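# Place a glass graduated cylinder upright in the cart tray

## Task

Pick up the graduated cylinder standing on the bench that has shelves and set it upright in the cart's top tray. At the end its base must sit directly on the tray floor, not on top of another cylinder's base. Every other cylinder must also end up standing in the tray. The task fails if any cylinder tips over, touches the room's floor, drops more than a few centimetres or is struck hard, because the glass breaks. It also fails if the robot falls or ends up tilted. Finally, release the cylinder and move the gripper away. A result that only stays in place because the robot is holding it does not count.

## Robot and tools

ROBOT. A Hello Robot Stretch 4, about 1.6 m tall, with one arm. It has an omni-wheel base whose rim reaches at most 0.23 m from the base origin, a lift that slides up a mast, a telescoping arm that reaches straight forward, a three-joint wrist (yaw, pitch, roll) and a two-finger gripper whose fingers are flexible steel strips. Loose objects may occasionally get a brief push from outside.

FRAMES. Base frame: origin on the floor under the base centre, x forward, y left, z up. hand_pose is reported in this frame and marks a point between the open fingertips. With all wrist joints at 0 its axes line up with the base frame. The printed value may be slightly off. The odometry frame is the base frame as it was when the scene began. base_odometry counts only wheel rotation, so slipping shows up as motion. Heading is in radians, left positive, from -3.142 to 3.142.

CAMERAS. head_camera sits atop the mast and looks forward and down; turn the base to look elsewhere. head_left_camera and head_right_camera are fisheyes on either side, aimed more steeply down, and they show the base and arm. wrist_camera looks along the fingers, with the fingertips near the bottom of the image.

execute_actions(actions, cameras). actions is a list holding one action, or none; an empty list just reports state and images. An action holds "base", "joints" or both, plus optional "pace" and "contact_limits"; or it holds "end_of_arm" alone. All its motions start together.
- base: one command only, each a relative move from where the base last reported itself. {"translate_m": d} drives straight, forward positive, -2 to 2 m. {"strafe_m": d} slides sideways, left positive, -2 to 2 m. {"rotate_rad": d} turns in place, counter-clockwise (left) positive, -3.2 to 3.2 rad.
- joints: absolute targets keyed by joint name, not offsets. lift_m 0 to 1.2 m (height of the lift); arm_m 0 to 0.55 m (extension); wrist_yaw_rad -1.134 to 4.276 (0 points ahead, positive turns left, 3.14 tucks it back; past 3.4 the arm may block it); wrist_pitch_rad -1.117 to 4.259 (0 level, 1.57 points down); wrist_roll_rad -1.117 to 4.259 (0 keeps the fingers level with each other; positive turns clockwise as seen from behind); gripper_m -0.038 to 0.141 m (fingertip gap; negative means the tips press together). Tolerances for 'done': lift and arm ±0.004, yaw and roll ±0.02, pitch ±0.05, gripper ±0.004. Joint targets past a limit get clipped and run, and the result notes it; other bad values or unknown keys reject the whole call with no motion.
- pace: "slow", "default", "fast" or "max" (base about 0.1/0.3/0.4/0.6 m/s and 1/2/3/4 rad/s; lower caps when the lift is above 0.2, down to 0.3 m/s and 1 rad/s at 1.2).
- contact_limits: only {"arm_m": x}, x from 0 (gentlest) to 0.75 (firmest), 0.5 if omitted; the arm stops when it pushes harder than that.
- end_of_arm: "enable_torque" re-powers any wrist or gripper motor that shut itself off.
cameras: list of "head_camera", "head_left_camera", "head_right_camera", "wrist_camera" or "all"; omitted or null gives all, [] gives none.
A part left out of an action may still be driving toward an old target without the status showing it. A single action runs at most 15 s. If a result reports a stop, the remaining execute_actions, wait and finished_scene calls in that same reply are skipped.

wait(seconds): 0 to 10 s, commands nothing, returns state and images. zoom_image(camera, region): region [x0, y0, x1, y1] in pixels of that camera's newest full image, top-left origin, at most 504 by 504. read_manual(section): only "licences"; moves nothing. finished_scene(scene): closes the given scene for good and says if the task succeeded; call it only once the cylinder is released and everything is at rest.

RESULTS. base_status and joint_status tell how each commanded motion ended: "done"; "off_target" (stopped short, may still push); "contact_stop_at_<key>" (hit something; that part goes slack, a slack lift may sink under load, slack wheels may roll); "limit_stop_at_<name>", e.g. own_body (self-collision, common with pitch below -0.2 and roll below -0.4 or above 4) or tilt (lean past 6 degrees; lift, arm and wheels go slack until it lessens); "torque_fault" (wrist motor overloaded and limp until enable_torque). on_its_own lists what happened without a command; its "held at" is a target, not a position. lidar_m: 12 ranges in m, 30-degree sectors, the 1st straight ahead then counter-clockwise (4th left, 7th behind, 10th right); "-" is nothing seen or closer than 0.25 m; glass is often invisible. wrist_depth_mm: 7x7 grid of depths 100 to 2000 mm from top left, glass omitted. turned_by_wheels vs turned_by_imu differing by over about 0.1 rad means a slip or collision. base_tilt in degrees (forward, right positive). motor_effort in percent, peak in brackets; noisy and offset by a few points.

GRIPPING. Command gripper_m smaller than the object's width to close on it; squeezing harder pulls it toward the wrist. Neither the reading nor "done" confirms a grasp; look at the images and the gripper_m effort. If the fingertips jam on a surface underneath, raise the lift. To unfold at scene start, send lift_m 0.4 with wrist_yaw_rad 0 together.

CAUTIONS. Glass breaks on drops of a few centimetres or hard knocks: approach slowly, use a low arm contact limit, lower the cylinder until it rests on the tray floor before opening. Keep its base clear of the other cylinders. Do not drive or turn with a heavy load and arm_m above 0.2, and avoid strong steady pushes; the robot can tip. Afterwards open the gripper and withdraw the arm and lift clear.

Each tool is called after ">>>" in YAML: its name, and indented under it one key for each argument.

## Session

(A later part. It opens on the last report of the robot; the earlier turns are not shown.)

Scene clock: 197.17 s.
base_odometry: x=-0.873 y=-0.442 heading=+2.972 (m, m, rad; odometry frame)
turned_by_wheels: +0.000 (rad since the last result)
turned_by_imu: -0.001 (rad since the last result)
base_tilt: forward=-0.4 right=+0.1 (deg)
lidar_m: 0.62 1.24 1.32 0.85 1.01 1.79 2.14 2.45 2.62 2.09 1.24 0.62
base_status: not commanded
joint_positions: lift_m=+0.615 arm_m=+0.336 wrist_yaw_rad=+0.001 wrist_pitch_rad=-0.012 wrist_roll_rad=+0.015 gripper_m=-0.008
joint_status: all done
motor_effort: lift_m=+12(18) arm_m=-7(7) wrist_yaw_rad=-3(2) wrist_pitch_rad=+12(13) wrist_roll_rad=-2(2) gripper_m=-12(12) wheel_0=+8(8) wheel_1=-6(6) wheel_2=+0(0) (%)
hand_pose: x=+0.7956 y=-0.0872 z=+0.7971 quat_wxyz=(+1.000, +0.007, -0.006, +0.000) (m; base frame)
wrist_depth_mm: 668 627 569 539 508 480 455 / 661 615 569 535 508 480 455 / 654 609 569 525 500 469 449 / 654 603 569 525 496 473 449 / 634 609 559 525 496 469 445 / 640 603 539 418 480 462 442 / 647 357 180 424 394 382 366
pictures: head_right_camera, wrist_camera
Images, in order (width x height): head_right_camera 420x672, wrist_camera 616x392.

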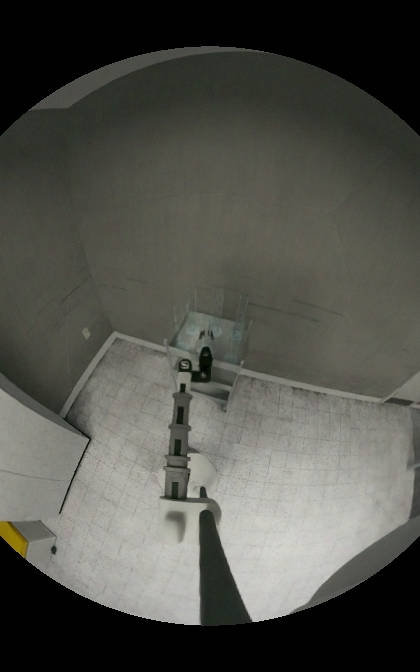

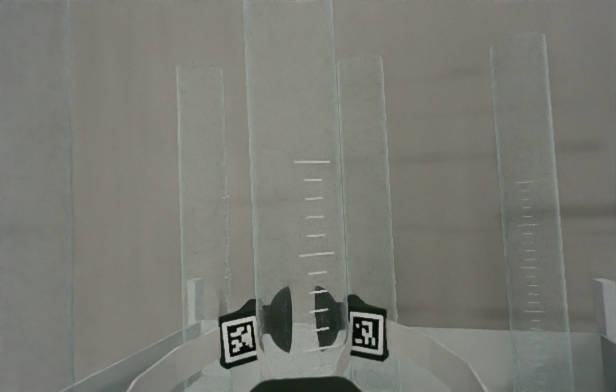

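>>> execute_actions:
  actions:
    - {"joints":{"lift_m":0.622},"pace":"slow"}
  cameras: []

>>> execute_actions:
  actions:
    - {"joints":{"gripper_m":0.075},"pace":"slow"}
  cameras: ["wrist_camera"]

>>> execute_actions:
  actions:
    - {"joints":{"arm_m":0.2},"pace":"slow"}
  cameras: ["wrist_camera","head_camera"]

Scene clock: 201.97 s.
base_odometry: x=-0.873 y=-0.442 heading=+2.972 (m, m, rad; odometry frame)
turned_by_wheels: +0.000 (rad since the last result)
turned_by_imu: -0.001 (rad since the last result)
base_tilt: forward=-0.3 right=+0.2 (deg)
lidar_m: 0.63 1.26 1.30 0.83 1.00 1.81 2.17 2.43 2.64 2.09 1.21 0.64
base_status: not commanded
joint_positions: lift_m=+0.622 arm_m=+0.336 wrist_yaw_rad=+0.000 wrist_pitch_rad=-0.003 wrist_roll_rad=+0.015 gripper_m=-0.008
joint_status: all done
motor_effort: lift_m=+22(24) arm_m=-7(7) wrist_yaw_rad=-1(3) wrist_pitch_rad=-16(11) wrist_roll_rad=-2(3) gripper_m=-12(11) wheel_0=+8(8) wheel_1=-6(6) wheel_2=+0(0) (%)
hand_pose: x=+0.7956 y=-0.0873 z=+0.8007 quat_wxyz=(+1.000, +0.007, -0.001, +0.000) (m; base frame)
wrist_depth_mm: 668 615 569 535 508 477 455 / 654 603 574 535 504 466 449 / 654 609 564 530 496 469 449 / 654 603 564 525 500 469 449 / 654 609 559 530 496 469 445 / 640 603 477 228 484 462 442 / 640 355 180 430 399 377 366
pictures: none
No camera images: the call's "cameras" was empty. Leave "cameras" out to get every camera's image.

Scene clock: 205.03 s.
base_odometry: x=-0.873 y=-0.442 heading=+2.972 (m, m, rad; odometry frame)
turned_by_wheels: +0.000 (rad since the last result)
turned_by_imu: -0.001 (rad since the last result)
base_tilt: forward=-0.4 right=+0.1 (deg)
lidar_m: 0.65 1.23 1.30 0.85 0.99 1.80 2.15 2.44 2.64 2.07 1.22 0.62
base_status: not commanded
joint_positions: lift_m=+0.622 arm_m=+0.336 wrist_yaw_rad=+0.000 wrist_pitch_rad=-0.004 wrist_roll_rad=+0.015 gripper_m=+0.075
joint_status: all done
motor_effort: lift_m=+21(22) arm_m=-7(7) wrist_yaw_rad=+0(1) wrist_pitch_rad=-9(15) wrist_roll_rad=-2(2) gripper_m=-2(12) wheel_0=+8(8) wheel_1=-6(6) wheel_2=+0(0) (%)
hand_pose: x=+0.7956 y=-0.0874 z=+0.8010 quat_wxyz=(+1.000, +0.007, -0.002, +0.000) (m; base frame)
wrist_depth_mm: 654 609 580 525 508 473 452 / 676 615 574 530 504 473 452 / 668 609 574 539 496 466 449 / 654 609 564 530 496 469 445 / 647 603 569 525 496 469 442 / 640 603 459 530 223 466 442 / 640 357 430 427 404 379 366
pictures: wrist_camera
Images, in order (width x height): wrist_camera 616x392.

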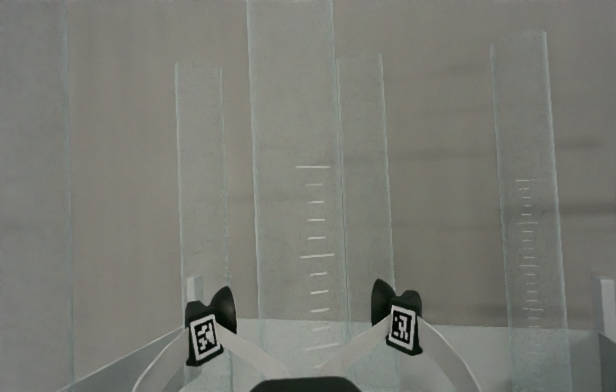

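Scene clock: 207.67 s.
base_odometry: x=-0.873 y=-0.442 heading=+2.972 (m, m, rad; odometry frame)
turned_by_wheels: +0.000 (rad since the last result)
turned_by_imu: -0.001 (rad since the last result)
base_tilt: forward=-0.4 right=+0.2 (deg)
lidar_m: 0.64 1.24 1.32 0.85 0.99 1.80 2.15 2.44 2.61 2.11 1.21 0.64
base_status: not commanded
joint_positions: lift_m=+0.622 arm_m=+0.201 wrist_yaw_rad=+0.000 wrist_pitch_rad=-0.004 wrist_roll_rad=+0.015 gripper_m=+0.075
joint_status: all done
motor_effort: lift_m=+21(21) arm_m=-7(6) wrist_yaw_rad=-1(1) wrist_pitch_rad=-9(10) wrist_roll_rad=-2(1) gripper_m=-1(3) wheel_0=+8(8) wheel_1=-6(6) wheel_2=+0(0) (%)
hand_pose: x=+0.6606 y=-0.0874 z=+0.8010 quat_wxyz=(+1.000, +0.007, -0.002, +0.000) (m; base frame)
wrist_depth_mm: 842 768 732 683 627 591 580 / 831 778 715 668 627 603 564 / 831 768 715 661 627 603 569 / 809 759 707 668 627 591 569 / 831 759 715 668 627 591 559 / 820 759 591 569 223 517 559 / 347 389 430 452 436 424 389
pictures: head_camera, wrist_camera
Images, in order (width x height): head_camera 420x560, wrist_camera 616x392.

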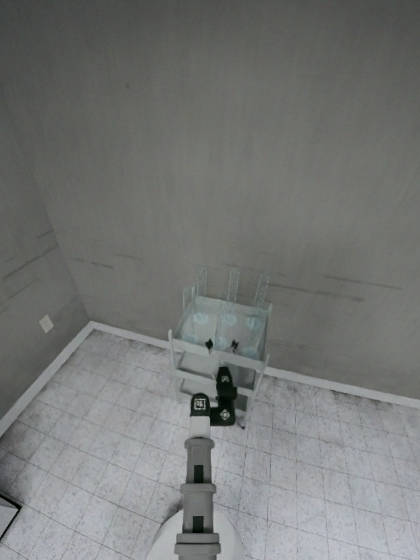

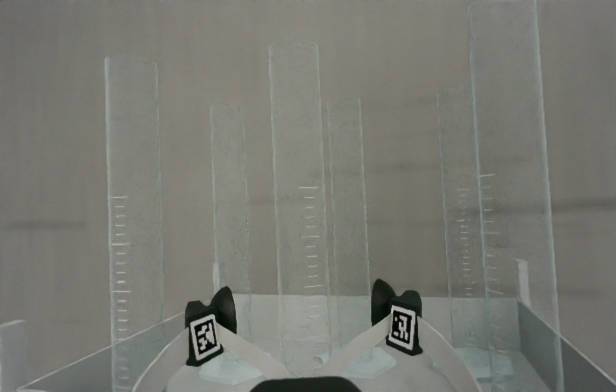

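>>> execute_actions:
  actions:
    - {"joints":{"arm_m":0.0},"base":{"translate_m":-0.15}}
  cameras: ["wrist_camera","head_camera"]

>>> zoom_image:
  camera: "head_camera"
  region: [140,230,300,390]

Scene clock: 212.40 s.
base_odometry: x=-0.726 y=-0.468 heading=+2.972 (m, m, rad; odometry frame)
turned_by_wheels: -0.001 (rad since the last result)
turned_by_imu: -0.002 (rad since the last result)
base_tilt: forward=-0.4 right=+0.1 (deg)
lidar_m: 0.79 1.42 0.89 0.88 1.04 2.51 2.01 2.26 2.57 2.34 1.41 0.79
base_status: done
joint_positions: lift_m=+0.622 arm_m=+0.003 wrist_yaw_rad=+0.000 wrist_pitch_rad=-0.004 wrist_roll_rad=+0.015 gripper_m=+0.075
joint_status: all done
joint sent to its limit — the command would take arm_m past its lower limit, so that joint was sent only as far as its limit.
motor_effort: lift_m=+21(21) arm_m=-7(8) wrist_yaw_rad=+0(1) wrist_pitch_rad=-9(9) wrist_roll_rad=-1(3) gripper_m=-2(3) wheel_0=-7(11) wheel_1=-4(8) wheel_2=+3(13) (%)
hand_pose: x=+0.4628 y=-0.0875 z=+0.8011 quat_wxyz=(+1.000, +0.007, -0.002, +0.000) (m; base frame)
wrist_depth_mm: 1281 1182 1098 1042 976 917 878 / 1255 1205 1098 1025 960 904 878 / 1281 1182 1098 1008 946 904 866 / 1281 1182 1098 1025 976 904 854 / 1229 1182 1098 1025 946 904 842 / 1205 1160 597 585 223 891 854 / 1255 1138 946 580 878 904 854
pictures: head_camera, wrist_camera
Images, in order (width x height): head_camera 420x560, wrist_camera 616x392.

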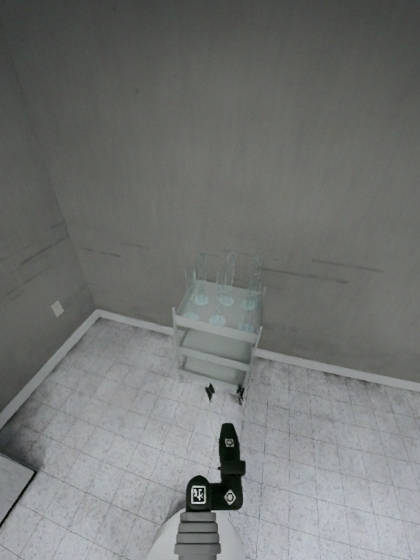

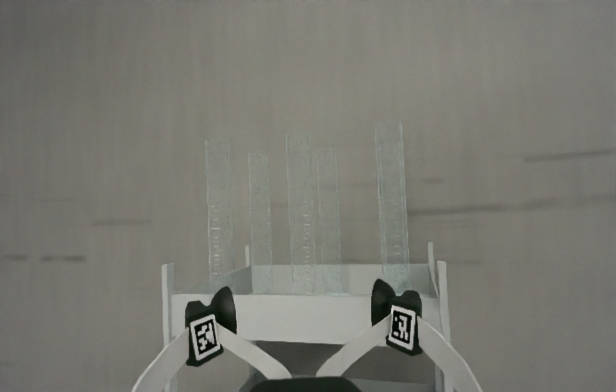

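Region (140, 230, 300, 390) of head_camera's 420x560 image, scaled by 3.150, with more detail than that image has.

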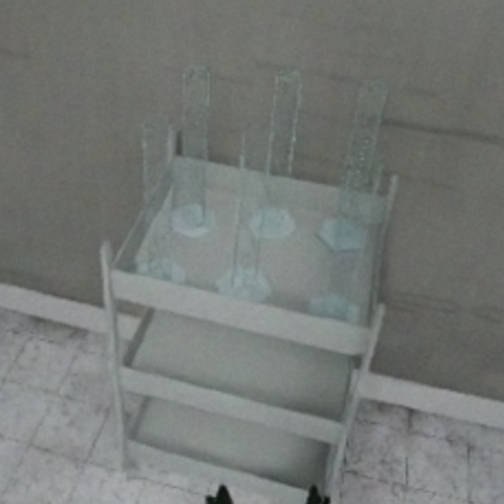

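>>> finished_scene:
  scene: 1

The scene is finished: the task was done.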